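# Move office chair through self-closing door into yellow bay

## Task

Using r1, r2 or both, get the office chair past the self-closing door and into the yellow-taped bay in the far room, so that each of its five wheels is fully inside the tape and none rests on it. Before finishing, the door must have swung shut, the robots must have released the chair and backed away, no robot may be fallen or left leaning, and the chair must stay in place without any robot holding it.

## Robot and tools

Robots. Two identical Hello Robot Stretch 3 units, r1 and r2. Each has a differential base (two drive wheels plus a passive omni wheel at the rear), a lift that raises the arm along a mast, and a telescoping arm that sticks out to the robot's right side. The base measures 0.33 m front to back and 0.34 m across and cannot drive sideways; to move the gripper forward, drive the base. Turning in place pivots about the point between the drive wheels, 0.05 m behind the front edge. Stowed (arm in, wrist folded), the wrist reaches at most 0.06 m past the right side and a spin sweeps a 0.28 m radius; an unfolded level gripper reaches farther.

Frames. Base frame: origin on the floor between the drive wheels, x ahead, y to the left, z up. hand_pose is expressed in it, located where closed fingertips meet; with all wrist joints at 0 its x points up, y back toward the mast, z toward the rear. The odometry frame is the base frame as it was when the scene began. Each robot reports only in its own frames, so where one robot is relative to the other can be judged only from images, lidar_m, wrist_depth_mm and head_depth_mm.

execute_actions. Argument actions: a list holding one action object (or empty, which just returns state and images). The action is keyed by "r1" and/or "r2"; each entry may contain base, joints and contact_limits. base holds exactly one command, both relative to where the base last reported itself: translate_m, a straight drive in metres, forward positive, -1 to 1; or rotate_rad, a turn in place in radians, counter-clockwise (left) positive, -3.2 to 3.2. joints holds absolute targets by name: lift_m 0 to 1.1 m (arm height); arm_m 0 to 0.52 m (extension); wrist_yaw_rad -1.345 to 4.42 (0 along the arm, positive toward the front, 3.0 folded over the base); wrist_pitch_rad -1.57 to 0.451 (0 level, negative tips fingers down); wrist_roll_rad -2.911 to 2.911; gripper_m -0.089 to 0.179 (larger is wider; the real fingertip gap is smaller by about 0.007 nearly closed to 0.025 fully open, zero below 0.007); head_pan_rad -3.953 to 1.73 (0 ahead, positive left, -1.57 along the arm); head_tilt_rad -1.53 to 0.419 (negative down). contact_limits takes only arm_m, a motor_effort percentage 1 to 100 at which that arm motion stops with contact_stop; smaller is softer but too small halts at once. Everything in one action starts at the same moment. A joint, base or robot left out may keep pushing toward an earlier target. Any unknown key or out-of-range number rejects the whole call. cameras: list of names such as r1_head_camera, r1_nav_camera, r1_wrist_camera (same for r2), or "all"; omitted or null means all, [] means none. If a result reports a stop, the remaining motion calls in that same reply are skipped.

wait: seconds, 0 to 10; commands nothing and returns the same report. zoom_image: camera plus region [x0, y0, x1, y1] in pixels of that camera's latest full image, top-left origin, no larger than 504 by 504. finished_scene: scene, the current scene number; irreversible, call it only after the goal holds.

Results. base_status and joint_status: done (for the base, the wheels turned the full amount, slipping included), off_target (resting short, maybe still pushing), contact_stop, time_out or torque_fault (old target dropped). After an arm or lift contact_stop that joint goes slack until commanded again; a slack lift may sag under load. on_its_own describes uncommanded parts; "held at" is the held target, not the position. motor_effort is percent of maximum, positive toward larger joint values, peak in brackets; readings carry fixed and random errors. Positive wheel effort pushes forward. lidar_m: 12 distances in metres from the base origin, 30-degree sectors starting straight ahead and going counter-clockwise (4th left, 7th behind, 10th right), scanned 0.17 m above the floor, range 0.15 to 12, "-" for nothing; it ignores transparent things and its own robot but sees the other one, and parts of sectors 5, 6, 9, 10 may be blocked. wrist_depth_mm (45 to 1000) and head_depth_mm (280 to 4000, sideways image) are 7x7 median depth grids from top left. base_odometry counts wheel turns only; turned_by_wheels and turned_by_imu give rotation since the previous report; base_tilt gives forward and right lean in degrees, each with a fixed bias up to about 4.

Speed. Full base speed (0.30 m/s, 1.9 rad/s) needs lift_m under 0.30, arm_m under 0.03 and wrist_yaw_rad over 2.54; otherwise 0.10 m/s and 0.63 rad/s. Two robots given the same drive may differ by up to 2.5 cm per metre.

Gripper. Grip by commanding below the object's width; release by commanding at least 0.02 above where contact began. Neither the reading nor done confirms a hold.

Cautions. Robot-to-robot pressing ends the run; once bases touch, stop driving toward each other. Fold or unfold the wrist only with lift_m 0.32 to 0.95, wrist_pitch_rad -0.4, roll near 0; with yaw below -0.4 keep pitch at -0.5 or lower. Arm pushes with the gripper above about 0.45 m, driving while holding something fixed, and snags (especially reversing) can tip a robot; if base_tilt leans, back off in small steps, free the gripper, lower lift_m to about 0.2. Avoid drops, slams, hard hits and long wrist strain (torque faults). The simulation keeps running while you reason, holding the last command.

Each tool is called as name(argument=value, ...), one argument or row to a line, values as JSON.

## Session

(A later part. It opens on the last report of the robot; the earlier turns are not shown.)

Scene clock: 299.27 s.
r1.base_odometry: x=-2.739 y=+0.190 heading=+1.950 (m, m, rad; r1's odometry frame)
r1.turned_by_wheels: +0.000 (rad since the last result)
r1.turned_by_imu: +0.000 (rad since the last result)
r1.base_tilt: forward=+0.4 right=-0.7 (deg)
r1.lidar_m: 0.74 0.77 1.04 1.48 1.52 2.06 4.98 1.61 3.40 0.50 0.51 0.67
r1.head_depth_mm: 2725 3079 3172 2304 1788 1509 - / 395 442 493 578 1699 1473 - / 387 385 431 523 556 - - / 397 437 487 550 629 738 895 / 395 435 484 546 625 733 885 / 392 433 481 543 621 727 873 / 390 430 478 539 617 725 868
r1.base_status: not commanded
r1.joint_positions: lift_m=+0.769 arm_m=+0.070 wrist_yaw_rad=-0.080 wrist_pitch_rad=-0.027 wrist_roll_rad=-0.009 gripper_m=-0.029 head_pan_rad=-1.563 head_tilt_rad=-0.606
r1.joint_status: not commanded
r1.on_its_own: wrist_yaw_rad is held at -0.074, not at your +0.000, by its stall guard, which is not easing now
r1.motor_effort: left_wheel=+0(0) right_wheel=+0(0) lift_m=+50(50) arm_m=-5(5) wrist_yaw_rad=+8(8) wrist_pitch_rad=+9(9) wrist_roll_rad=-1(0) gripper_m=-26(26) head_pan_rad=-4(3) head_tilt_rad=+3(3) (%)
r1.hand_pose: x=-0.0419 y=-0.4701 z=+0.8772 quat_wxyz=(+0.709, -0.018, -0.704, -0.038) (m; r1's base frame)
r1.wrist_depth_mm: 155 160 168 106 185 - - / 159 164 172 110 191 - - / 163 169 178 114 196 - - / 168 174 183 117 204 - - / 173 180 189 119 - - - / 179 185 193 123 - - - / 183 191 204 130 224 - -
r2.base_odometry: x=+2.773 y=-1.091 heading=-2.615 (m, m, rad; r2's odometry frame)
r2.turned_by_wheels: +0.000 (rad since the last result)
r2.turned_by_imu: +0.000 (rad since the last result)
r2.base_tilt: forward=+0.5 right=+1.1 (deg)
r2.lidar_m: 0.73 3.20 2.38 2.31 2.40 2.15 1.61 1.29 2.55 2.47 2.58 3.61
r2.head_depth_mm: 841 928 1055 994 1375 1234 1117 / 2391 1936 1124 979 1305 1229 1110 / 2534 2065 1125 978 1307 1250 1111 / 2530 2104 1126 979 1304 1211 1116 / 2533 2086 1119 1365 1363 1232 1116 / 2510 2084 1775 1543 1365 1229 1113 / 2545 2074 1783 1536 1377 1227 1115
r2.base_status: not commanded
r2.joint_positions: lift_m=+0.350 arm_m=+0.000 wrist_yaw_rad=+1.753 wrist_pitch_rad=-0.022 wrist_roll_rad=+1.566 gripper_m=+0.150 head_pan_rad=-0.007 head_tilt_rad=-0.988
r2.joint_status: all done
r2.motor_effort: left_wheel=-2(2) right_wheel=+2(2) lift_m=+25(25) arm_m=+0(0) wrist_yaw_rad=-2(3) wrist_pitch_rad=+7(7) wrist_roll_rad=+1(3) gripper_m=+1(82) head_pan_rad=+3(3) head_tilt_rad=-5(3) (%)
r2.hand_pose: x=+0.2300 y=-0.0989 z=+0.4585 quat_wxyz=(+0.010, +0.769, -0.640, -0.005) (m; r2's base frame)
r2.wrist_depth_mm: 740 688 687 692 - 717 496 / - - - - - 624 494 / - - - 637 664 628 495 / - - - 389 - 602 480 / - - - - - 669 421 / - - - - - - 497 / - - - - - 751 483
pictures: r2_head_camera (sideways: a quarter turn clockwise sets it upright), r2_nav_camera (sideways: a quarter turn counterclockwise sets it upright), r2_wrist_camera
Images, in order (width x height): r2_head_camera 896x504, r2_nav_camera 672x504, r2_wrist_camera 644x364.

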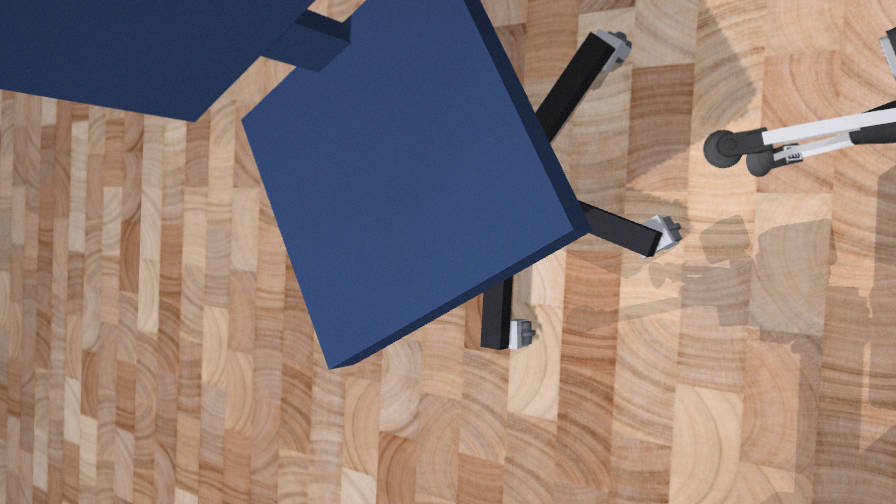

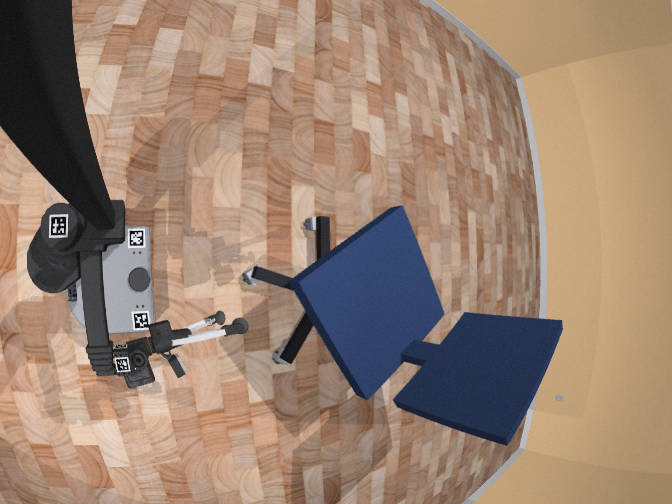

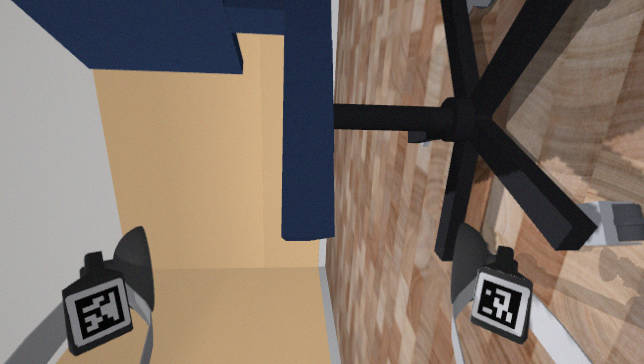

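execute_actions(
  actions=[
    {"r2":{"base":{"translate_m":0.3},"joints":{"head_tilt_rad":-1.25}}},
  ],
  cameras=[],
)

execute_actions(
  actions=[
    {"r2":{"joints":{"gripper_m":0.0}}},
  ],
  cameras=["r2_head_camera"],
)

execute_actions(
  actions=[
    {"r2":{"base":{"rotate_rad":-0.04}}},
  ],
  cameras=[],
)

execute_actions(
  actions=[
    {"r2":{"base":{"translate_m":-0.5}}},
  ],
  cameras=["r2_nav_camera"],
)

Scene clock: 309.80 s.
r1.base_odometry: x=-2.739 y=+0.190 heading=+1.950 (m, m, rad; r1's odometry frame)
r1.turned_by_wheels: +0.000 (rad since the last result)
r1.turned_by_imu: +0.000 (rad since the last result)
r1.base_tilt: forward=+0.4 right=-0.7 (deg)
r1.lidar_m: 0.74 0.77 1.04 1.48 1.53 2.06 5.01 1.87 3.39 0.50 0.51 0.67
r1.head_depth_mm: 2758 3055 3232 2291 1766 1501 - / 395 442 493 578 1685 1475 - / 387 385 431 523 555 - - / 396 438 486 549 628 738 900 / 394 435 485 546 625 733 886 / 392 432 481 543 623 725 878 / 390 430 479 538 616 719 870
r1.base_status: not commanded
r1.joint_positions: lift_m=+0.769 arm_m=+0.070 wrist_yaw_rad=-0.080 wrist_pitch_rad=-0.027 wrist_roll_rad=-0.009 gripper_m=-0.029 head_pan_rad=-1.563 head_tilt_rad=-0.606
r1.joint_status: not commanded
r1.on_its_own: wrist_yaw_rad is held at -0.074, not at your +0.000, by its stall guard, which is not easing now
r1.motor_effort: left_wheel=+0(0) right_wheel=+0(0) lift_m=+51(50) arm_m=-5(5) wrist_yaw_rad=+8(8) wrist_pitch_rad=+9(9) wrist_roll_rad=+0(0) gripper_m=-26(25) head_pan_rad=-3(4) head_tilt_rad=+3(3) (%)
r1.hand_pose: x=-0.0419 y=-0.4701 z=+0.8772 quat_wxyz=(+0.709, -0.018, -0.704, -0.038) (m; r1's base frame)
r1.wrist_depth_mm: 155 160 167 106 185 - - / 159 164 172 110 190 - - / 163 170 177 113 197 - - / 169 174 183 117 203 - - / 173 180 188 119 - - - / 178 185 192 123 - - - / 183 191 204 130 226 - -
r2.base_odometry: x=+2.513 y=-1.242 heading=-2.615 (m, m, rad; r2's odometry frame)
r2.turned_by_wheels: +0.000 (rad since the last result)
r2.turned_by_imu: +0.003 (rad since the last result)
r2.base_tilt: forward=+0.5 right=+1.1 (deg)
r2.lidar_m: 0.44 3.19 2.37 2.30 2.40 2.46 1.58 1.58 2.56 2.48 2.59 0.44
r2.head_depth_mm: 729 827 898 845 1224 1187 1101 / 1695 986 910 846 1222 1195 - / 1704 1569 912 848 799 1199 - / 1712 1562 913 850 818 1198 - / 1714 1561 911 877 1257 1209 - / 1711 1566 1443 1350 1265 1186 - / 1708 1572 1453 1358 1258 1192 1136
r2.base_status: done
r2.joint_positions: lift_m=+0.350 arm_m=+0.000 wrist_yaw_rad=+1.753 wrist_pitch_rad=-0.022 wrist_roll_rad=+1.566 gripper_m=+0.150 head_pan_rad=-0.007 head_tilt_rad=-1.235
r2.joint_status: all done
r2.motor_effort: left_wheel=-2(3) right_wheel=+2(6) lift_m=+25(25) arm_m=+0(0) wrist_yaw_rad=-2(4) wrist_pitch_rad=+7(7) wrist_roll_rad=+1(1) gripper_m=+0(0) head_pan_rad=+3(3) head_tilt_rad=-5(18) (%)
r2.hand_pose: x=+0.2300 y=-0.0989 z=+0.4585 quat_wxyz=(+0.010, +0.769, -0.640, -0.005) (m; r2's base frame)
r2.wrist_depth_mm: 466 467 515 129 134 725 440 / - - - 125 129 722 421 / - - - 121 126 633 362 / - - - 118 121 641 363 / - - - 114 117 664 435 / - - - 111 114 - 455 / - - - 108 111 767 474
pictures: none
No camera images: the call's "cameras" was empty. Leave "cameras" out to get every camera's image.

Scene clock: 311.80 s.
r1.base_odometry: x=-2.739 y=+0.190 heading=+1.950 (m, m, rad; r1's odometry frame)
r1.turned_by_wheels: +0.000 (rad since the last result)
r1.turned_by_imu: +0.000 (rad since the last result)
r1.base_tilt: forward=+0.5 right=-0.8 (deg)
r1.lidar_m: 0.74 0.77 1.04 1.48 1.53 2.07 4.98 1.86 3.39 0.50 0.51 0.67
r1.head_depth_mm: 2733 3097 3211 2315 1789 1508 - / 395 442 494 578 1689 1466 - / 388 385 432 521 555 - - / 397 437 487 550 628 737 896 / 394 435 483 545 625 734 890 / 392 433 482 542 621 727 877 / 390 431 479 538 617 720 868
r1.base_status: not commanded
r1.joint_positions: lift_m=+0.769 arm_m=+0.070 wrist_yaw_rad=-0.080 wrist_pitch_rad=-0.027 wrist_roll_rad=-0.009 gripper_m=-0.029 head_pan_rad=-1.563 head_tilt_rad=-0.606
r1.joint_status: not commanded
r1.on_its_own: wrist_yaw_rad is held at -0.074, not at your +0.000, by its stall guard, which is not easing now
r1.motor_effort: left_wheel=-1(0) right_wheel=+0(0) lift_m=+50(50) arm_m=-5(5) wrist_yaw_rad=+8(8) wrist_pitch_rad=+9(9) wrist_roll_rad=+0(0) gripper_m=-26(25) head_pan_rad=-4(3) head_tilt_rad=+3(3) (%)
r1.hand_pose: x=-0.0419 y=-0.4701 z=+0.8772 quat_wxyz=(+0.709, -0.018, -0.704, -0.038) (m; r1's base frame)
r1.wrist_depth_mm: 155 160 167 106 185 - - / 159 164 173 110 191 - - / 163 169 177 113 197 - - / 169 174 183 117 203 - - / 173 179 189 120 - - - / 178 185 192 123 - - - / 183 192 203 130 225 - -
r2.base_odometry: x=+2.513 y=-1.242 heading=-2.615 (m, m, rad; r2's odometry frame)
r2.turned_by_wheels: +0.000 (rad since the last result)
r2.turned_by_imu: +0.000 (rad since the last result)
r2.base_tilt: forward=+0.4 right=+1.1 (deg)
r2.lidar_m: 0.43 3.20 2.37 2.30 2.40 2.45 1.58 1.58 2.55 2.48 2.58 0.44
r2.head_depth_mm: 726 828 897 847 1217 1177 1101 / 1700 984 910 848 836 1191 - / 1700 1556 912 849 799 1202 - / 1707 1562 913 849 815 1189 - / 1710 1577 913 876 1261 1206 - / 1723 1581 1425 1356 1261 1186 - / 1718 1565 1455 1355 1265 1185 1140
r2.base_status: not commanded
r2.joint_positions: lift_m=+0.350 arm_m=+0.000 wrist_yaw_rad=+1.751 wrist_pitch_rad=-0.072 wrist_roll_rad=+1.566 gripper_m=+0.002 head_pan_rad=-0.007 head_tilt_rad=-1.235
r2.joint_status: all done
r2.motor_effort: left_wheel=-2(2) right_wheel=+3(3) lift_m=+25(25) arm_m=+0(0) wrist_yaw_rad=+0(3) wrist_pitch_rad=+23(25) wrist_roll_rad=+1(1) gripper_m=-37(100) head_pan_rad=+3(3) head_tilt_rad=-5(5) (%)
r2.hand_pose: x=+0.2283 y=-0.0999 z=+0.4456 quat_wxyz=(+0.030, +0.767, -0.640, -0.021) (m; r2's base frame)
r2.wrist_depth_mm: 459 465 425 133 983 640 471 / - - - 128 979 646 427 / - - - 124 375 407 374 / - - 118 120 385 431 368 / - - 114 117 855 654 440 / - - 110 114 117 496 470 / - - 108 111 481 504 465
pictures: r2_head_camera (sideways: a quarter turn clockwise sets it upright)
Images, in order (width x height): r2_head_camera 896x504.

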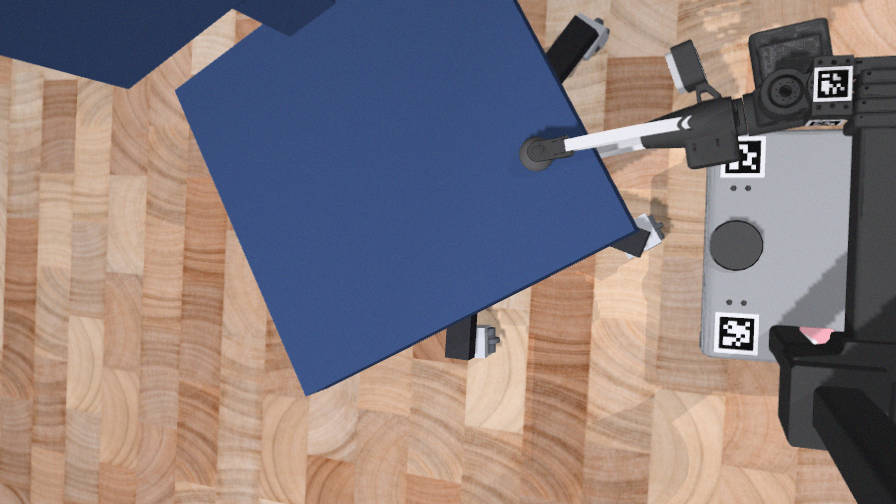

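Scene clock: 312.53 s.
r1.base_odometry: x=-2.739 y=+0.190 heading=+1.950 (m, m, rad; r1's odometry frame)
r1.turned_by_wheels: +0.000 (rad since the last result)
r1.turned_by_imu: +0.000 (rad since the last result)
r1.base_tilt: forward=+0.4 right=-0.7 (deg)
r1.lidar_m: 0.74 0.77 1.04 1.48 1.53 2.07 5.00 1.87 3.40 0.50 0.51 0.67
r1.head_depth_mm: 2730 3072 3239 2288 1798 1511 - / 395 442 493 577 1696 1473 - / 387 385 431 523 556 - - / 396 438 487 551 629 738 895 / 394 436 484 546 625 733 887 / 393 433 481 542 620 727 874 / 390 431 478 539 617 719 870
r1.base_status: not commanded
r1.joint_positions: lift_m=+0.769 arm_m=+0.070 wrist_yaw_rad=-0.080 wrist_pitch_rad=-0.027 wrist_roll_rad=-0.009 gripper_m=-0.029 head_pan_rad=-1.563 head_tilt_rad=-0.606
r1.joint_status: not commanded
r1.on_its_own: wrist_yaw_rad is held at -0.074, not at your +0.000, by its stall guard, which is not easing now
r1.motor_effort: left_wheel=-1(0) right_wheel=+0(0) lift_m=+50(50) arm_m=-5(5) wrist_yaw_rad=+8(8) wrist_pitch_rad=+10(9) wrist_roll_rad=+0(0) gripper_m=-25(25) head_pan_rad=-3(3) head_tilt_rad=+3(3) (%)
r1.hand_pose: x=-0.0419 y=-0.4701 z=+0.8772 quat_wxyz=(+0.709, -0.018, -0.704, -0.038) (m; r1's base frame)
r1.wrist_depth_mm: 155 160 167 106 184 - - / 159 165 173 110 190 - - / 164 169 177 113 198 - - / 169 174 183 117 203 - - / 173 180 189 120 - - - / 178 185 192 123 - - - / 184 191 204 129 225 - -
r2.base_odometry: x=+2.513 y=-1.242 heading=-2.655 (m, m, rad; r2's odometry frame)
r2.turned_by_wheels: -0.040 (rad since the last result)
r2.turned_by_imu: -0.039 (rad since the last result)
r2.base_tilt: forward=+0.5 right=+1.1 (deg)
r2.lidar_m: 0.43 3.32 2.39 2.30 2.37 2.48 1.88 1.57 2.59 2.48 2.56 3.47
r2.head_depth_mm: 692 794 894 842 1230 1183 1100 / 1636 984 905 847 1225 1195 - / 1714 1553 910 848 804 1209 - / 1700 1571 910 850 809 1190 - / 1710 1576 912 864 1252 1207 - / 1707 1572 1427 1347 1261 1183 - / 1711 1571 1454 1348 1260 1186 1134
r2.base_status: done
r2.joint_positions: lift_m=+0.350 arm_m=+0.000 wrist_yaw_rad=+1.747 wrist_pitch_rad=-0.072 wrist_roll_rad=+1.566 gripper_m=+0.005 head_pan_rad=-0.007 head_tilt_rad=-1.235
r2.joint_status: not commanded
r2.motor_effort: left_wheel=+0(4) right_wheel=-9(10) lift_m=+25(25) arm_m=+0(1) wrist_yaw_rad=+2(3) wrist_pitch_rad=+23(23) wrist_roll_rad=+1(1) gripper_m=-34(37) head_pan_rad=+4(4) head_tilt_rad=-5(6) (%)
r2.hand_pose: x=+0.2285 y=-0.1008 z=+0.4458 quat_wxyz=(+0.029, +0.766, -0.642, -0.021) (m; r2's base frame)
r2.wrist_depth_mm: 431 429 401 143 - 529 468 / 535 546 549 137 996 652 450 / - - - 131 939 612 377 / - - - 126 377 394 375 / - - 119 121 870 652 376 / - - 113 116 120 480 464 / - - 110 113 850 529 470
pictures: none
No camera images: the call's "cameras" was empty. Leave "cameras" out to get every camera's image.

Scene clock: 318.47 s.
r1.base_odometry: x=-2.739 y=+0.190 heading=+1.950 (m, m, rad; r1's odometry frame)
r1.turned_by_wheels: +0.000 (rad since the last result)
r1.turned_by_imu: +0.000 (rad since the last result)
r1.base_tilt: forward=+0.5 right=-0.7 (deg)
r1.lidar_m: 0.74 0.77 1.04 1.48 1.53 2.07 4.99 1.47 1.53 0.50 0.51 0.67
r1.head_depth_mm: 2772 3015 3184 2328 1784 1504 - / 394 441 493 576 1682 1465 - / 386 386 432 522 554 - - / 396 437 487 551 629 737 895 / 394 435 484 545 624 733 888 / 393 433 481 542 620 727 876 / 391 430 479 538 616 722 869
r1.base_status: not commanded
r1.joint_positions: lift_m=+0.769 arm_m=+0.070 wrist_yaw_rad=-0.080 wrist_pitch_rad=-0.027 wrist_roll_rad=-0.009 gripper_m=-0.029 head_pan_rad=-1.563 head_tilt_rad=-0.606
r1.joint_status: not commanded
r1.on_its_own: wrist_yaw_rad is held at -0.074, not at your +0.000, by its stall guard, which is not easing now
r1.motor_effort: left_wheel=+0(0) right_wheel=+0(0) lift_m=+51(50) arm_m=-6(5) wrist_yaw_rad=+8(7) wrist_pitch_rad=+9(9) wrist_roll_rad=-1(0) gripper_m=-26(25) head_pan_rad=-3(4) head_tilt_rad=+3(3) (%)
r1.hand_pose: x=-0.0419 y=-0.4701 z=+0.8772 quat_wxyz=(+0.709, -0.018, -0.704, -0.038) (m; r1's base frame)
r1.wrist_depth_mm: 155 160 167 106 185 - - / 159 165 172 110 190 - - / 163 169 177 113 197 - - / 168 174 182 117 203 - - / 173 180 188 119 - - 979 / 178 186 192 123 - - - / 183 191 204 129 227 - -
r2.base_odometry: x=+2.955 y=-1.008 heading=-2.655 (m, m, rad; r2's odometry frame)
r2.turned_by_wheels: +0.000 (rad since the last result)
r2.turned_by_imu: -0.004 (rad since the last result)
r2.base_tilt: forward=+0.4 right=+1.2 (deg)
r2.lidar_m: 0.44 3.31 2.39 2.29 2.36 1.97 1.90 1.11 1.54 2.49 2.56 3.49
r2.head_depth_mm: 670 773 896 854 1244 1179 1102 / 760 963 913 849 1227 1194 - / 1713 981 912 848 812 1201 - / 1707 1568 911 846 809 1202 - / 1715 1576 911 858 1260 1209 - / 1708 1569 921 1344 1267 1186 - / 1709 1573 1457 1360 1260 1188 1131
r2.base_status: done
r2.joint_positions: lift_m=+0.350 arm_m=+0.000 wrist_yaw_rad=+1.757 wrist_pitch_rad=-0.058 wrist_roll_rad=+1.571 gripper_m=+0.017 head_pan_rad=-0.007 head_tilt_rad=-1.236
r2.joint_status: not commanded
r2.on_its_own: gripper_m is held at +0.016, not at your +0.000, by its stall guard, which is not easing now
r2.motor_effort: left_wheel=+2(7) right_wheel=-11(24) lift_m=+25(25) arm_m=+0(0) wrist_yaw_rad=-5(11) wrist_pitch_rad=+19(23) wrist_roll_rad=+0(1) gripper_m=-24(34) head_pan_rad=+3(3) head_tilt_rad=-6(5) (%)
r2.hand_pose: x=+0.2286 y=-0.0982 z=+0.4493 quat_wxyz=(+0.023, +0.770, -0.638, -0.018) (m; r2's base frame)
r2.wrist_depth_mm: 410 417 410 171 - 572 482 / 510 527 - 162 - 542 478 / - - - 154 - 675 382 / - - - 146 395 415 394 / - - - 139 942 681 368 / - - 130 133 137 680 477 / - - - 127 951 491 468
pictures: r2_nav_camera (sideways: a quarter turn counterclockwise sets it upright)
Images, in order (width x height): r2_nav_camera 672x504.

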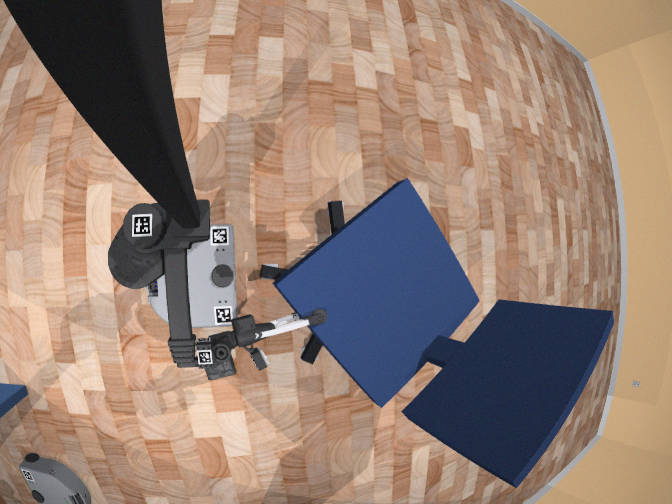

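execute_actions(
  actions=[
    {"r1":{"joints":{"arm_m":0.02}},"r2":{"base":{"translate_m":-1},"joints":{"lift_m":0.34,"gripper_m":0.01}}},
  ],
  cameras=["r2_nav_camera"],
)

execute_actions(
  actions=[
    {"r2":{"base":{"translate_m":-0.55}}},
  ],
  cameras=["r2_nav_camera"],
)

Scene clock: 332.70 s.
r1.base_odometry: x=-2.739 y=+0.190 heading=+1.950 (m, m, rad; r1's odometry frame)
r1.turned_by_wheels: +0.000 (rad since the last result)
r1.turned_by_imu: +0.000 (rad since the last result)
r1.base_tilt: forward=+0.5 right=-0.8 (deg)
r1.lidar_m: 0.74 0.77 1.04 1.48 1.53 2.06 4.99 4.72 1.12 0.45 0.47 0.64
r1.head_depth_mm: 359 2945 3044 2303 1218 1442 1292 / 345 386 436 491 588 1411 1301 / 346 375 375 427 489 588 - / 356 392 438 493 566 662 807 / 356 393 439 494 568 666 806 / 357 394 438 495 568 667 808 / 357 394 440 495 570 670 811
r1.base_status: not commanded
r1.joint_positions: lift_m=+0.769 arm_m=+0.020 wrist_yaw_rad=-0.077 wrist_pitch_rad=-0.028 wrist_roll_rad=-0.009 gripper_m=-0.029 head_pan_rad=-1.563 head_tilt_rad=-0.606
r1.joint_status: all done
r1.on_its_own: wrist_yaw_rad is held at -0.074, not at your +0.000, by its stall guard, which is not easing now
r1.motor_effort: left_wheel=+1(1) right_wheel=-1(2) lift_m=+51(51) arm_m=-6(9) wrist_yaw_rad=+4(7) wrist_pitch_rad=+9(9) wrist_roll_rad=+0(0) gripper_m=-25(25) head_pan_rad=-4(3) head_tilt_rad=+4(3) (%)
r1.hand_pose: x=-0.0410 y=-0.4202 z=+0.8770 quat_wxyz=(+0.709, -0.017, -0.704, -0.037) (m; r1's base frame)
r1.wrist_depth_mm: 161 165 169 106 179 - - / 166 170 175 110 185 - - / 171 175 179 113 191 - - / 176 180 186 117 198 - - / 182 186 191 120 207 - - / 187 193 196 123 882 934 820 / 194 198 206 132 222 693 688
r2.base_odometry: x=+3.838 y=-0.539 heading=-2.654 (m, m, rad; r2's odometry frame)
r2.turned_by_wheels: +0.000 (rad since the last result)
r2.turned_by_imu: -0.009 (rad since the last result)
r2.base_tilt: forward=+0.4 right=+1.1 (deg)
r2.lidar_m: 0.44 3.31 2.36 2.27 1.30 0.94 3.85 0.75 0.55 0.52 2.58 3.48
r2.head_depth_mm: 626 733 899 870 1243 1172 1098 / 694 825 904 846 1235 1194 - / 779 968 912 847 808 1193 - / 1696 1567 914 849 809 1205 - / 1707 1567 913 850 1249 1197 - / 1704 1577 914 1210 1265 1180 - / 1721 1571 1459 1352 1267 1187 1136
r2.base_status: done
r2.joint_positions: lift_m=+0.340 arm_m=+0.000 wrist_yaw_rad=+1.758 wrist_pitch_rad=-0.030 wrist_roll_rad=+1.574 gripper_m=+0.017 head_pan_rad=-0.007 head_tilt_rad=-1.236
r2.joint_status: gripper_m off_target (ended at +0.017, target +0.010); the others done
r2.on_its_own: gripper_m is held at +0.016, not at your +0.010, by its stall guard, which is not easing now
r2.motor_effort: left_wheel=+3(3) right_wheel=-12(19) lift_m=+19(22) arm_m=-1(0) wrist_yaw_rad=-5(5) wrist_pitch_rad=+10(19) wrist_roll_rad=-1(1) gripper_m=-21(59) head_pan_rad=+3(4) head_tilt_rad=-4(4) (%)
r2.hand_pose: x=+0.2296 y=-0.0979 z=+0.4468 quat_wxyz=(+0.011, +0.770, -0.638, -0.011) (m; r2's base frame)
r2.wrist_depth_mm: 390 400 457 196 - 649 488 / 462 471 461 178 - 586 481 / 595 605 632 165 - 575 365 / - - - 153 991 422 398 / - - 144 143 409 444 373 / - - 132 133 525 689 434 / - - - 126 987 658 448
pictures: r2_nav_camera (sideways: a quarter turn counterclockwise sets it upright)
Images, in order (width x height): r2_nav_camera 672x504.

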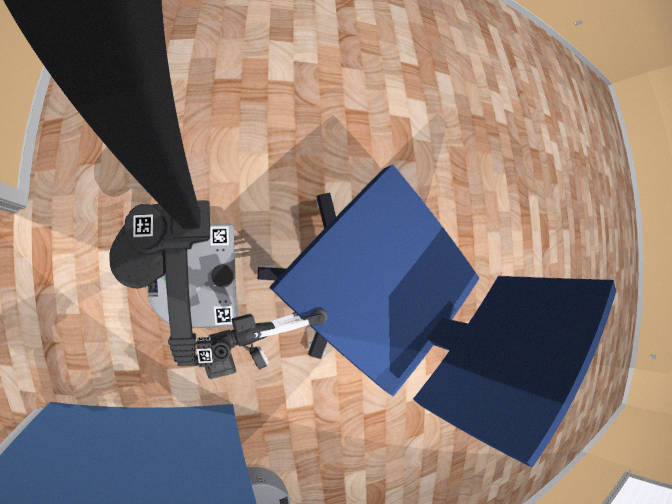

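Scene clock: 339.13 s.
r1.base_odometry: x=-2.739 y=+0.190 heading=+1.950 (m, m, rad; r1's odometry frame)
r1.turned_by_wheels: +0.000 (rad since the last result)
r1.turned_by_imu: +0.000 (rad since the last result)
r1.base_tilt: forward=+0.5 right=-0.8 (deg)
r1.lidar_m: 0.74 0.77 1.04 1.48 1.52 2.07 5.00 4.67 3.40 0.45 0.47 0.64
r1.head_depth_mm: 359 2972 918 1085 1733 1463 1297 / 346 387 436 491 588 1385 1299 / 346 376 375 427 490 588 - / 355 393 437 493 565 664 807 / 356 393 438 493 567 666 810 / 356 393 439 495 568 668 808 / 357 394 440 496 569 671 813
r1.base_status: not commanded
r1.joint_positions: lift_m=+0.769 arm_m=+0.020 wrist_yaw_rad=-0.077 wrist_pitch_rad=-0.028 wrist_roll_rad=-0.009 gripper_m=-0.029 head_pan_rad=-1.563 head_tilt_rad=-0.606
r1.joint_status: not commanded
r1.on_its_own: wrist_yaw_rad is held at -0.074, not at your +0.000, by its stall guard, which is not easing now
r1.motor_effort: left_wheel=+1(1) right_wheel=-2(2) lift_m=+50(50) arm_m=-6(5) wrist_yaw_rad=+3(4) wrist_pitch_rad=+9(10) wrist_roll_rad=-1(1) gripper_m=-24(25) head_pan_rad=-3(4) head_tilt_rad=+3(4) (%)
r1.hand_pose: x=-0.0410 y=-0.4202 z=+0.8770 quat_wxyz=(+0.709, -0.017, -0.704, -0.037) (m; r1's base frame)
r1.wrist_depth_mm: 161 165 169 106 179 - - / 166 170 175 110 186 - - / 171 175 180 113 191 - - / 176 180 185 117 199 - - / 182 186 191 119 206 - - / 187 192 196 123 - - - / 194 199 206 132 220 - -
r2.base_odometry: x=+4.324 y=-0.282 heading=-2.654 (m, m, rad; r2's odometry frame)
r2.turned_by_wheels: +0.000 (rad since the last result)
r2.turned_by_imu: -0.005 (rad since the last result)
r2.base_tilt: forward=+0.4 right=+1.1 (deg)
r2.lidar_m: 0.43 3.31 2.36 1.53 0.48 0.45 3.30 3.40 0.55 0.53 0.55 0.75
r2.head_depth_mm: 620 725 898 871 1240 1177 1101 / 684 813 908 846 1236 1197 - / 768 970 909 844 806 1208 - / 1694 997 911 847 808 1206 - / 1696 1561 916 848 1251 1199 - / 1715 1570 915 879 1264 1187 - / 1722 1581 1455 1347 1263 1187 1136
r2.base_status: done
r2.joint_positions: lift_m=+0.340 arm_m=+0.000 wrist_yaw_rad=+1.758 wrist_pitch_rad=-0.030 wrist_roll_rad=+1.574 gripper_m=+0.017 head_pan_rad=-0.007 head_tilt_rad=-1.236
r2.joint_status: not commanded
r2.on_its_own: gripper_m is held at +0.016, not at your +0.010, by its stall guard, which is not easing now
r2.motor_effort: left_wheel=+2(3) right_wheel=-12(20) lift_m=+19(19) arm_m=-1(1) wrist_yaw_rad=-6(6) wrist_pitch_rad=+10(10) wrist_roll_rad=-1(1) gripper_m=-22(22) head_pan_rad=+2(3) head_tilt_rad=-5(4) (%)
r2.hand_pose: x=+0.2296 y=-0.0978 z=+0.4468 quat_wxyz=(+0.011, +0.770, -0.638, -0.011) (m; r2's base frame)
r2.wrist_depth_mm: 390 394 - 201 - 654 483 / 463 465 457 182 - 588 486 / 567 577 615 166 - 585 365 / - - - 154 - 447 398 / - - 145 143 397 440 385 / - - 131 134 524 696 432 / - - - 126 978 638 448
pictures: r2_nav_camera (sideways: a quarter turn counterclockwise sets it upright)
Images, in order (width x height): r2_nav_camera 672x504.

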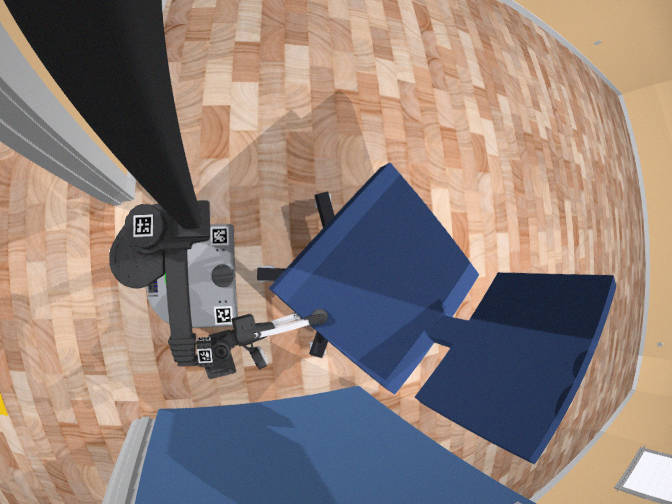

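execute_actions(
  actions=[
    {"r2":{"joints":{"gripper_m":0.1}}},
  ],
  cameras=[],
)

execute_actions(
  actions=[
    {"r2":{"base":{"translate_m":0.02},"joints":{"wrist_yaw_rad":1.97}}},
  ],
  cameras=[],
)

execute_actions(
  actions=[
    {"r2":{"joints":{"gripper_m":0.015}}},
  ],
  cameras=[],
)

execute_actions(
  actions=[
    {"r2":{"base":{"translate_m":-0.3},"joints":{"arm_m":0.12}}},
  ],
  cameras=["r2_nav_camera","r2_head_camera"],
)

Scene clock: 347.10 s.
r1.base_odometry: x=-2.739 y=+0.190 heading=+1.950 (m, m, rad; r1's odometry frame)
r1.turned_by_wheels: +0.000 (rad since the last result)
r1.turned_by_imu: +0.000 (rad since the last result)
r1.base_tilt: forward=+0.4 right=-0.7 (deg)
r1.lidar_m: 0.74 0.77 1.04 1.48 1.53 2.06 5.01 4.71 3.40 0.45 0.47 0.64
r1.head_depth_mm: 359 2975 915 1091 1737 1462 1299 / 345 386 436 491 588 1379 1294 / 346 375 375 426 490 587 - / 355 392 436 493 566 665 808 / 356 394 438 495 568 663 806 / 357 393 438 495 567 667 811 / 356 393 439 496 569 668 814
r1.base_status: not commanded
r1.joint_positions: lift_m=+0.769 arm_m=+0.020 wrist_yaw_rad=-0.077 wrist_pitch_rad=-0.028 wrist_roll_rad=-0.009 gripper_m=-0.029 head_pan_rad=-1.563 head_tilt_rad=-0.606
r1.joint_status: not commanded
r1.on_its_own: wrist_yaw_rad is held at -0.074, not at your +0.000, by its stall guard, which is not easing now
r1.motor_effort: left_wheel=+1(0) right_wheel=-2(1) lift_m=+50(51) arm_m=-6(6) wrist_yaw_rad=+3(3) wrist_pitch_rad=+9(9) wrist_roll_rad=+0(0) gripper_m=-24(25) head_pan_rad=-4(4) head_tilt_rad=+3(3) (%)
r1.hand_pose: x=-0.0410 y=-0.4202 z=+0.8770 quat_wxyz=(+0.709, -0.017, -0.704, -0.037) (m; r1's base frame)
r1.wrist_depth_mm: 161 165 170 106 180 - - / 166 170 174 110 185 - - / 171 175 179 113 191 - - / 176 181 186 117 198 - - / 182 186 191 120 206 - - / 187 192 195 123 - - - / 193 198 206 131 221 - -
r2.base_odometry: x=+4.324 y=-0.282 heading=-2.654 (m, m, rad; r2's odometry frame)
r2.turned_by_wheels: +0.000 (rad since the last result)
r2.turned_by_imu: +0.000 (rad since the last result)
r2.base_tilt: forward=+0.5 right=+1.1 (deg)
r2.lidar_m: 0.43 3.31 2.36 1.53 0.49 0.45 3.29 3.39 0.55 0.53 0.55 0.75
r2.head_depth_mm: 620 725 897 872 1241 1178 1102 / 686 816 907 846 1235 1195 - / 766 972 911 848 806 1198 - / 1706 1000 909 849 807 1202 - / 1711 1564 913 849 1249 1199 - / 1711 1576 913 882 1261 1186 - / 1702 1574 1453 1352 1269 1189 1135
r2.base_status: not commanded
r2.joint_positions: lift_m=+0.340 arm_m=+0.000 wrist_yaw_rad=+1.754 wrist_pitch_rad=-0.023 wrist_roll_rad=+1.574 gripper_m=+0.100 head_pan_rad=-0.007 head_tilt_rad=-1.236
r2.joint_status: all done
r2.motor_effort: left_wheel=+2(2) right_wheel=-3(11) lift_m=+19(19) arm_m=+0(1) wrist_yaw_rad=-3(6) wrist_pitch_rad=+7(10) wrist_roll_rad=-1(1) gripper_m=+0(81) head_pan_rad=+3(4) head_tilt_rad=-5(4) (%)
r2.hand_pose: x=+0.2300 y=-0.0989 z=+0.4486 quat_wxyz=(+0.008, +0.769, -0.640, -0.009) (m; r2's base frame)
r2.wrist_depth_mm: 383 397 - 203 - 700 482 / 458 465 457 183 - 590 483 / 561 572 615 168 - 581 368 / - - - 156 916 448 390 / - - - 144 395 425 388 / - - 137 135 137 656 427 / - - - 127 - 667 445
pictures: none
No camera images: the call's "cameras" was empty. Leave "cameras" out to get every camera's image.

Scene clock: 348.10 s.
r1.base_odometry: x=-2.739 y=+0.190 heading=+1.950 (m, m, rad; r1's odometry frame)
r1.turned_by_wheels: +0.000 (rad since the last result)
r1.turned_by_imu: +0.000 (rad since the last result)
r1.base_tilt: forward=+0.4 right=-0.8 (deg)
r1.lidar_m: 0.74 0.77 1.04 1.48 1.53 2.07 5.01 4.70 3.39 0.45 0.47 0.64
r1.head_depth_mm: 359 2961 918 1094 1731 1470 1290 / 346 385 435 492 587 1378 1295 / 346 376 375 427 490 589 - / 356 392 438 493 567 662 807 / 356 393 438 494 567 664 807 / 356 393 438 496 568 667 812 / 356 394 439 496 569 668 814
r1.base_status: not commanded
r1.joint_positions: lift_m=+0.769 arm_m=+0.020 wrist_yaw_rad=-0.077 wrist_pitch_rad=-0.028 wrist_roll_rad=-0.009 gripper_m=-0.029 head_pan_rad=-1.563 head_tilt_rad=-0.606
r1.joint_status: not commanded
r1.on_its_own: wrist_yaw_rad is held at -0.074, not at your +0.000, by its stall guard, which is not easing now
r1.motor_effort: left_wheel=+0(0) right_wheel=-2(2) lift_m=+51(51) arm_m=-5(6) wrist_yaw_rad=+4(3) wrist_pitch_rad=+9(9) wrist_roll_rad=+0(1) gripper_m=-25(25) head_pan_rad=-4(4) head_tilt_rad=+4(3) (%)
r1.hand_pose: x=-0.0410 y=-0.4202 z=+0.8770 quat_wxyz=(+0.709, -0.017, -0.704, -0.037) (m; r1's base frame)
r1.wrist_depth_mm: 162 165 169 106 179 - - / 166 170 174 110 184 - - / 170 174 180 113 191 - - / 176 180 186 117 199 - - / 182 186 191 119 206 - - / 187 192 197 123 - - - / 194 199 207 132 221 - -
r2.base_odometry: x=+4.307 y=-0.291 heading=-2.654 (m, m, rad; r2's odometry frame)
r2.turned_by_wheels: +0.000 (rad since the last result)
r2.turned_by_imu: +0.000 (rad since the last result)
r2.base_tilt: forward=+0.4 right=+1.1 (deg)
r2.lidar_m: 0.41 3.32 2.35 1.63 0.53 0.47 3.31 3.41 0.55 0.53 0.55 3.48
r2.head_depth_mm: 603 707 894 860 1247 1189 1103 / 668 797 897 845 1230 1196 - / 745 963 911 844 798 1205 - / 1705 1563 912 852 799 1199 - / 1714 1572 916 850 1242 1201 - / 1719 1575 915 875 1261 1184 - / 1723 1578 1457 1347 1270 1183 1135
r2.base_status: done
r2.joint_positions: lift_m=+0.340 arm_m=+0.000 wrist_yaw_rad=+1.966 wrist_pitch_rad=-0.044 wrist_roll_rad=+1.574 gripper_m=+0.100 head_pan_rad=-0.007 head_tilt_rad=-1.236
r2.joint_status: all done
r2.motor_effort: left_wheel=+2(5) right_wheel=+0(2) lift_m=+19(19) arm_m=+0(1) wrist_yaw_rad=+3(9) wrist_pitch_rad=+14(14) wrist_roll_rad=-1(1) gripper_m=-3(3) head_pan_rad=+2(3) head_tilt_rad=-5(4) (%)
r2.hand_pose: x=+0.2139 y=-0.0473 z=+0.4432 quat_wxyz=(+0.018, +0.832, -0.555, -0.013) (m; r2's base frame)
r2.wrist_depth_mm: 474 480 121 122 - 674 447 / - - 116 117 950 672 374 / - - 111 113 360 379 358 / - - 107 109 965 647 370 / - - 102 105 109 688 430 / - - 99 101 103 480 451 / - - 95 98 102 631 475
pictures: none
No camera images: the call's "cameras" was empty. Leave "cameras" out to get every camera's image.

Scene clock: 349.43 s.
r1.base_odometry: x=-2.739 y=+0.190 heading=+1.950 (m, m, rad; r1's odometry frame)
r1.turned_by_wheels: +0.000 (rad since the last result)
r1.turned_by_imu: +0.000 (rad since the last result)
r1.base_tilt: forward=+0.5 right=-0.8 (deg)
r1.lidar_m: 0.74 0.77 1.04 1.48 1.53 2.07 5.01 4.70 3.39 0.45 0.47 0.64
r1.head_depth_mm: 359 3001 916 1088 1735 1467 1292 / 345 385 436 492 589 1382 1300 / 346 376 375 427 490 588 - / 356 392 437 494 566 665 805 / 356 393 438 494 568 665 807 / 357 393 438 495 569 669 810 / 356 394 439 496 569 668 813
r1.base_status: not commanded
r1.joint_positions: lift_m=+0.769 arm_m=+0.020 wrist_yaw_rad=-0.077 wrist_pitch_rad=-0.028 wrist_roll_rad=-0.009 gripper_m=-0.029 head_pan_rad=-1.563 head_tilt_rad=-0.606
r1.joint_status: not commanded
r1.on_its_own: wrist_yaw_rad is held at -0.074, not at your +0.000, by its stall guard, which is not easing now
r1.motor_effort: left_wheel=+1(0) right_wheel=-1(1) lift_m=+51(51) arm_m=-6(6) wrist_yaw_rad=+3(3) wrist_pitch_rad=+9(9) wrist_roll_rad=+0(0) gripper_m=-24(25) head_pan_rad=-4(4) head_tilt_rad=+3(4) (%)
r1.hand_pose: x=-0.0410 y=-0.4202 z=+0.8770 quat_wxyz=(+0.709, -0.017, -0.704, -0.037) (m; r1's base frame)
r1.wrist_depth_mm: 162 165 169 106 180 - - / 166 170 174 110 185 - - / 171 175 179 113 191 - - / 176 180 185 117 199 - - / 182 187 192 120 206 - - / 187 192 196 123 - - - / 193 199 207 132 221 - -
r2.base_odometry: x=+4.307 y=-0.291 heading=-2.654 (m, m, rad; r2's odometry frame)
r2.turned_by_wheels: +0.000 (rad since the last result)
r2.turned_by_imu: +0.000 (rad since the last result)
r2.base_tilt: forward=+0.4 right=+1.1 (deg)
r2.lidar_m: 0.41 3.33 2.36 1.63 0.53 0.46 3.31 3.42 0.55 0.53 0.55 3.48
r2.head_depth_mm: 604 709 900 859 1245 1186 1104 / 666 795 899 846 1238 1196 - / 747 962 907 847 799 1205 - / 1701 1565 909 846 802 1196 - / 1710 1579 913 849 1238 1204 - / 1710 1574 913 876 1261 1187 - / 1715 1561 1460 1340 1262 1187 1134
r2.base_status: not commanded
r2.joint_positions: lift_m=+0.340 arm_m=+0.000 wrist_yaw_rad=+1.966 wrist_pitch_rad=-0.044 wrist_roll_rad=+1.574 gripper_m=+0.017 head_pan_rad=-0.007 head_tilt_rad=-1.236
r2.joint_status: all done
r2.motor_effort: left_wheel=+2(2) right_wheel=+0(0) lift_m=+19(19) arm_m=+0(0) wrist_yaw_rad=+3(3) wrist_pitch_rad=+14(14) wrist_roll_rad=-1(1) gripper_m=-33(100) head_pan_rad=+3(3) head_tilt_rad=-4(4) (%)
r2.hand_pose: x=+0.2139 y=-0.0473 z=+0.4431 quat_wxyz=(+0.018, +0.832, -0.555, -0.014) (m; r2's base frame)
r2.wrist_depth_mm: 477 487 121 123 - 675 453 / - - 116 118 932 664 357 / - - 111 113 360 378 363 / - - 107 109 965 630 371 / - - 102 105 878 676 436 / - - 99 101 103 486 451 / - - 96 98 102 527 473
pictures: none
No camera images: the call's "cameras" was empty. Leave "cameras" out to get every camera's image.

Scene clock: 353.47 s.
r1.base_odometry: x=-2.739 y=+0.190 heading=+1.950 (m, m, rad; r1's odometry frame)
r1.turned_by_wheels: +0.000 (rad since the last result)
r1.turned_by_imu: +0.000 (rad since the last result)
r1.base_tilt: forward=+0.5 right=-0.7 (deg)
r1.lidar_m: 0.74 0.77 1.03 1.48 1.53 2.07 4.99 4.70 3.41 0.45 0.47 0.64
r1.head_depth_mm: 359 2978 3003 2292 1797 1474 1293 / 345 386 436 493 589 1417 1301 / 346 375 374 427 490 590 - / 356 392 437 493 565 662 806 / 355 393 438 494 567 667 810 / 356 394 438 496 567 668 808 / 356 394 439 496 569 671 811
r1.base_status: not commanded
r1.joint_positions: lift_m=+0.769 arm_m=+0.020 wrist_yaw_rad=-0.077 wrist_pitch_rad=-0.028 wrist_roll_rad=-0.009 gripper_m=-0.029 head_pan_rad=-1.563 head_tilt_rad=-0.606
r1.joint_status: not commanded
r1.on_its_own: wrist_yaw_rad is held at -0.074, not at your +0.000, by its stall guard, which is not easing now
r1.motor_effort: left_wheel=+1(1) right_wheel=-2(2) lift_m=+51(51) arm_m=-5(5) wrist_yaw_rad=+3(3) wrist_pitch_rad=+10(9) wrist_roll_rad=+0(1) gripper_m=-24(25) head_pan_rad=-4(4) head_tilt_rad=+4(4) (%)
r1.hand_pose: x=-0.0410 y=-0.4202 z=+0.8770 quat_wxyz=(+0.709, -0.017, -0.704, -0.037) (m; r1's base frame)
r1.wrist_depth_mm: 162 165 169 106 180 - - / 166 169 174 110 185 - - / 171 175 180 113 191 - - / 176 180 185 117 199 - - / 182 186 191 120 207 - - / 187 192 195 123 - - - / 193 198 206 132 220 - -
r2.base_odometry: x=+4.571 y=-0.150 heading=-2.653 (m, m, rad; r2's odometry frame)
r2.turned_by_wheels: +0.000 (rad since the last result)
r2.turned_by_imu: -0.002 (rad since the last result)
r2.base_tilt: forward=+0.4 right=+1.1 (deg)
r2.lidar_m: 0.39 3.31 2.34 0.30 0.30 3.09 3.01 3.12 0.61 0.53 0.55 0.75
r2.head_depth_mm: 605 726 906 853 1244 1192 1121 / 642 780 905 846 790 1178 1124 / 680 902 906 846 800 1191 - / 741 978 913 851 817 1202 - / 1707 1570 910 848 1236 1206 - / 1719 1575 1452 849 1254 1180 - / 1707 1566 1451 1348 1260 1190 884
r2.base_status: done
r2.joint_positions: lift_m=+0.340 arm_m=+0.120 wrist_yaw_rad=+1.970 wrist_pitch_rad=-0.037 wrist_roll_rad=+1.574 gripper_m=+0.036 head_pan_rad=-0.007 head_tilt_rad=-1.236
r2.joint_status: all done
r2.on_its_own: gripper_m is held at +0.035, not at your +0.015, by its stall guard, which is still easing
r2.motor_effort: left_wheel=+5(5) right_wheel=-12(23) lift_m=+20(20) arm_m=+4(6) wrist_yaw_rad=+0(5) wrist_pitch_rad=+12(14) wrist_roll_rad=-1(1) gripper_m=-24(33) head_pan_rad=+3(3) head_tilt_rad=-5(5) (%)
r2.hand_pose: x=+0.2137 y=-0.1654 z=+0.4449 quat_wxyz=(+0.015, +0.833, -0.553, -0.012) (m; r2's base frame)
r2.wrist_depth_mm: 392 398 - 200 - 611 481 / 454 460 470 174 - 571 481 / 539 555 522 155 - 675 446 / - - 660 140 896 435 392 / - - 127 127 391 440 387 / - - 115 117 121 642 437 / - - 108 109 882 484 460
pictures: r2_head_camera (sideways: a quarter turn clockwise sets it upright), r2_nav_camera (sideways: a quarter turn counterclockwise sets it upright)
Images, in order (width x height): r2_head_camera 896x504, r2_nav_camera 672x504.

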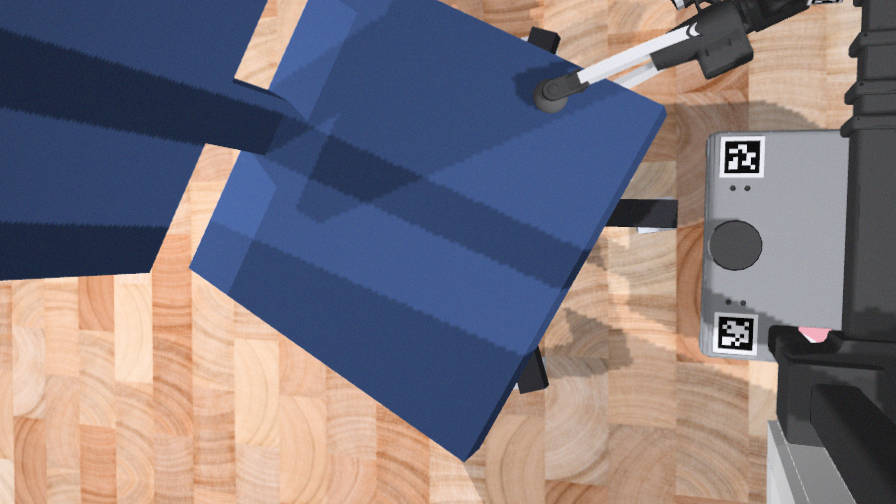

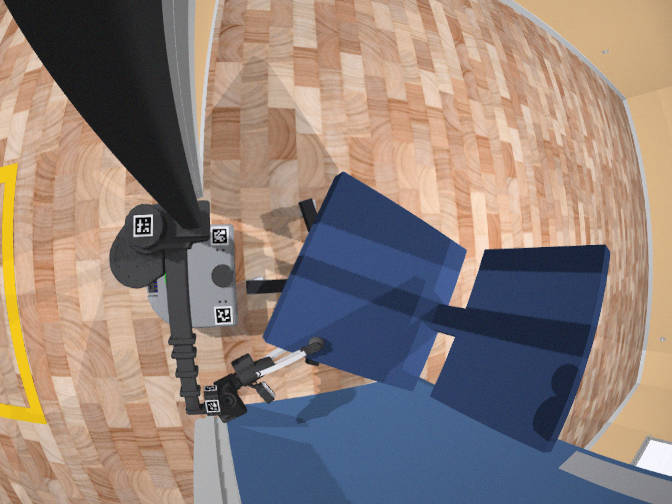

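execute_actions(
  actions=[
    {"r2":{"base":{"translate_m":-0.25},"joints":{"arm_m":0.17,"gripper_m":0.02}}},
  ],
  cameras=["r2_nav_camera","r2_head_camera"],
)

Scene clock: 360.33 s.
r1.base_odometry: x=-2.739 y=+0.190 heading=+1.950 (m, m, rad; r1's odometry frame)
r1.turned_by_wheels: +0.000 (rad since the last result)
r1.turned_by_imu: +0.000 (rad since the last result)
r1.base_tilt: forward=+0.5 right=-0.7 (deg)
r1.lidar_m: 0.74 0.77 1.04 1.48 1.52 2.07 5.01 4.68 3.38 0.45 0.47 0.65
r1.head_depth_mm: 359 2955 3045 2304 1780 1470 1290 / 345 386 435 491 588 1406 1296 / 346 376 374 426 490 587 - / 355 392 438 492 565 666 806 / 356 392 438 494 567 665 809 / 357 394 438 495 568 665 811 / 356 394 439 495 569 669 810
r1.base_status: not commanded
r1.joint_positions: lift_m=+0.769 arm_m=+0.020 wrist_yaw_rad=-0.077 wrist_pitch_rad=-0.028 wrist_roll_rad=-0.009 gripper_m=-0.029 head_pan_rad=-1.563 head_tilt_rad=-0.606
r1.joint_status: not commanded
r1.on_its_own: wrist_yaw_rad is held at -0.074, not at your +0.000, by its stall guard, which is not easing now
r1.motor_effort: left_wheel=+1(0) right_wheel=-2(1) lift_m=+50(51) arm_m=-6(5) wrist_yaw_rad=+4(3) wrist_pitch_rad=+9(10) wrist_roll_rad=+0(0) gripper_m=-24(24) head_pan_rad=-3(3) head_tilt_rad=+4(4) (%)
r1.hand_pose: x=-0.0410 y=-0.4202 z=+0.8770 quat_wxyz=(+0.709, -0.017, -0.704, -0.037) (m; r1's base frame)
r1.wrist_depth_mm: 162 164 169 106 179 - - / 166 170 174 110 185 - - / 171 175 180 113 191 - - / 177 179 186 117 198 - - / 182 186 191 119 206 - - / 187 192 196 123 - - - / 193 198 206 131 220 - -
r2.base_odometry: x=+4.792 y=-0.033 heading=-2.653 (m, m, rad; r2's odometry frame)
r2.turned_by_wheels: +0.001 (rad since the last result)
r2.turned_by_imu: -0.001 (rad since the last result)
r2.base_tilt: forward=+0.4 right=+1.2 (deg)
r2.lidar_m: 0.45 3.29 0.29 0.29 2.30 2.90 2.77 2.84 2.68 0.59 0.57 0.45
r2.head_depth_mm: 691 817 911 845 1014 1175 1123 / 749 963 908 842 799 1175 1122 / 1678 982 910 846 818 1188 - / 1708 1561 914 849 1249 1208 - / 1711 1560 920 875 1248 1205 - / 1711 1567 1462 1332 1271 1179 - / 1723 1571 1456 1350 1265 1154 1131
r2.base_status: done
r2.joint_positions: lift_m=+0.340 arm_m=+0.170 wrist_yaw_rad=+1.964 wrist_pitch_rad=-0.031 wrist_roll_rad=+1.572 gripper_m=+0.021 head_pan_rad=-0.006 head_tilt_rad=-1.236
r2.joint_status: all done
r2.motor_effort: left_wheel=+5(9) right_wheel=-12(30) lift_m=+20(20) arm_m=+4(10) wrist_yaw_rad=+4(15) wrist_pitch_rad=+10(12) wrist_roll_rad=-1(1) gripper_m=-19(94) head_pan_rad=+2(4) head_tilt_rad=-5(4) (%)
r2.hand_pose: x=+0.2145 y=-0.2166 z=+0.4464 quat_wxyz=(+0.013, +0.832, -0.555, -0.009) (m; r2's base frame)
r2.wrist_depth_mm: 428 433 452 198 - 596 482 / 514 519 508 185 - 577 386 / - - - 171 - 704 383 / - - - 160 414 417 407 / - - 151 150 - 692 384 / - - 140 142 911 687 463 / - - - 134 - 494 478
pictures: r2_head_camera (sideways: a quarter turn clockwise sets it upright), r2_nav_camera (sideways: a quarter turn counterclockwise sets it upright)
Images, in order (width x height): r2_head_camera 896x504, r2_nav_camera 672x504.

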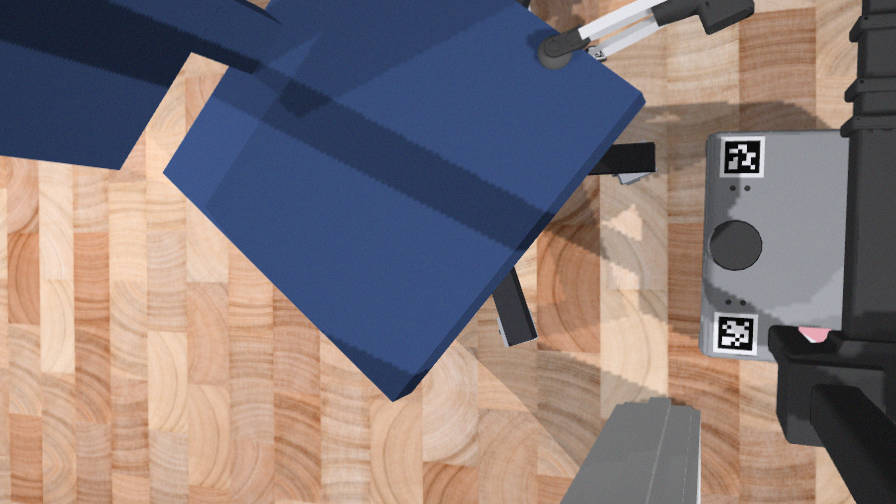

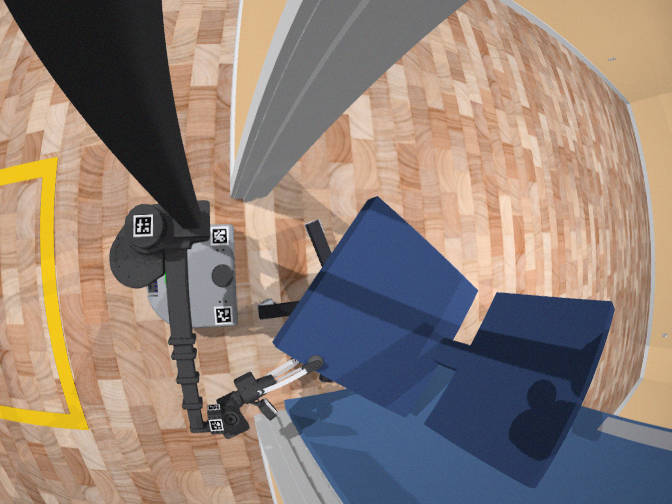

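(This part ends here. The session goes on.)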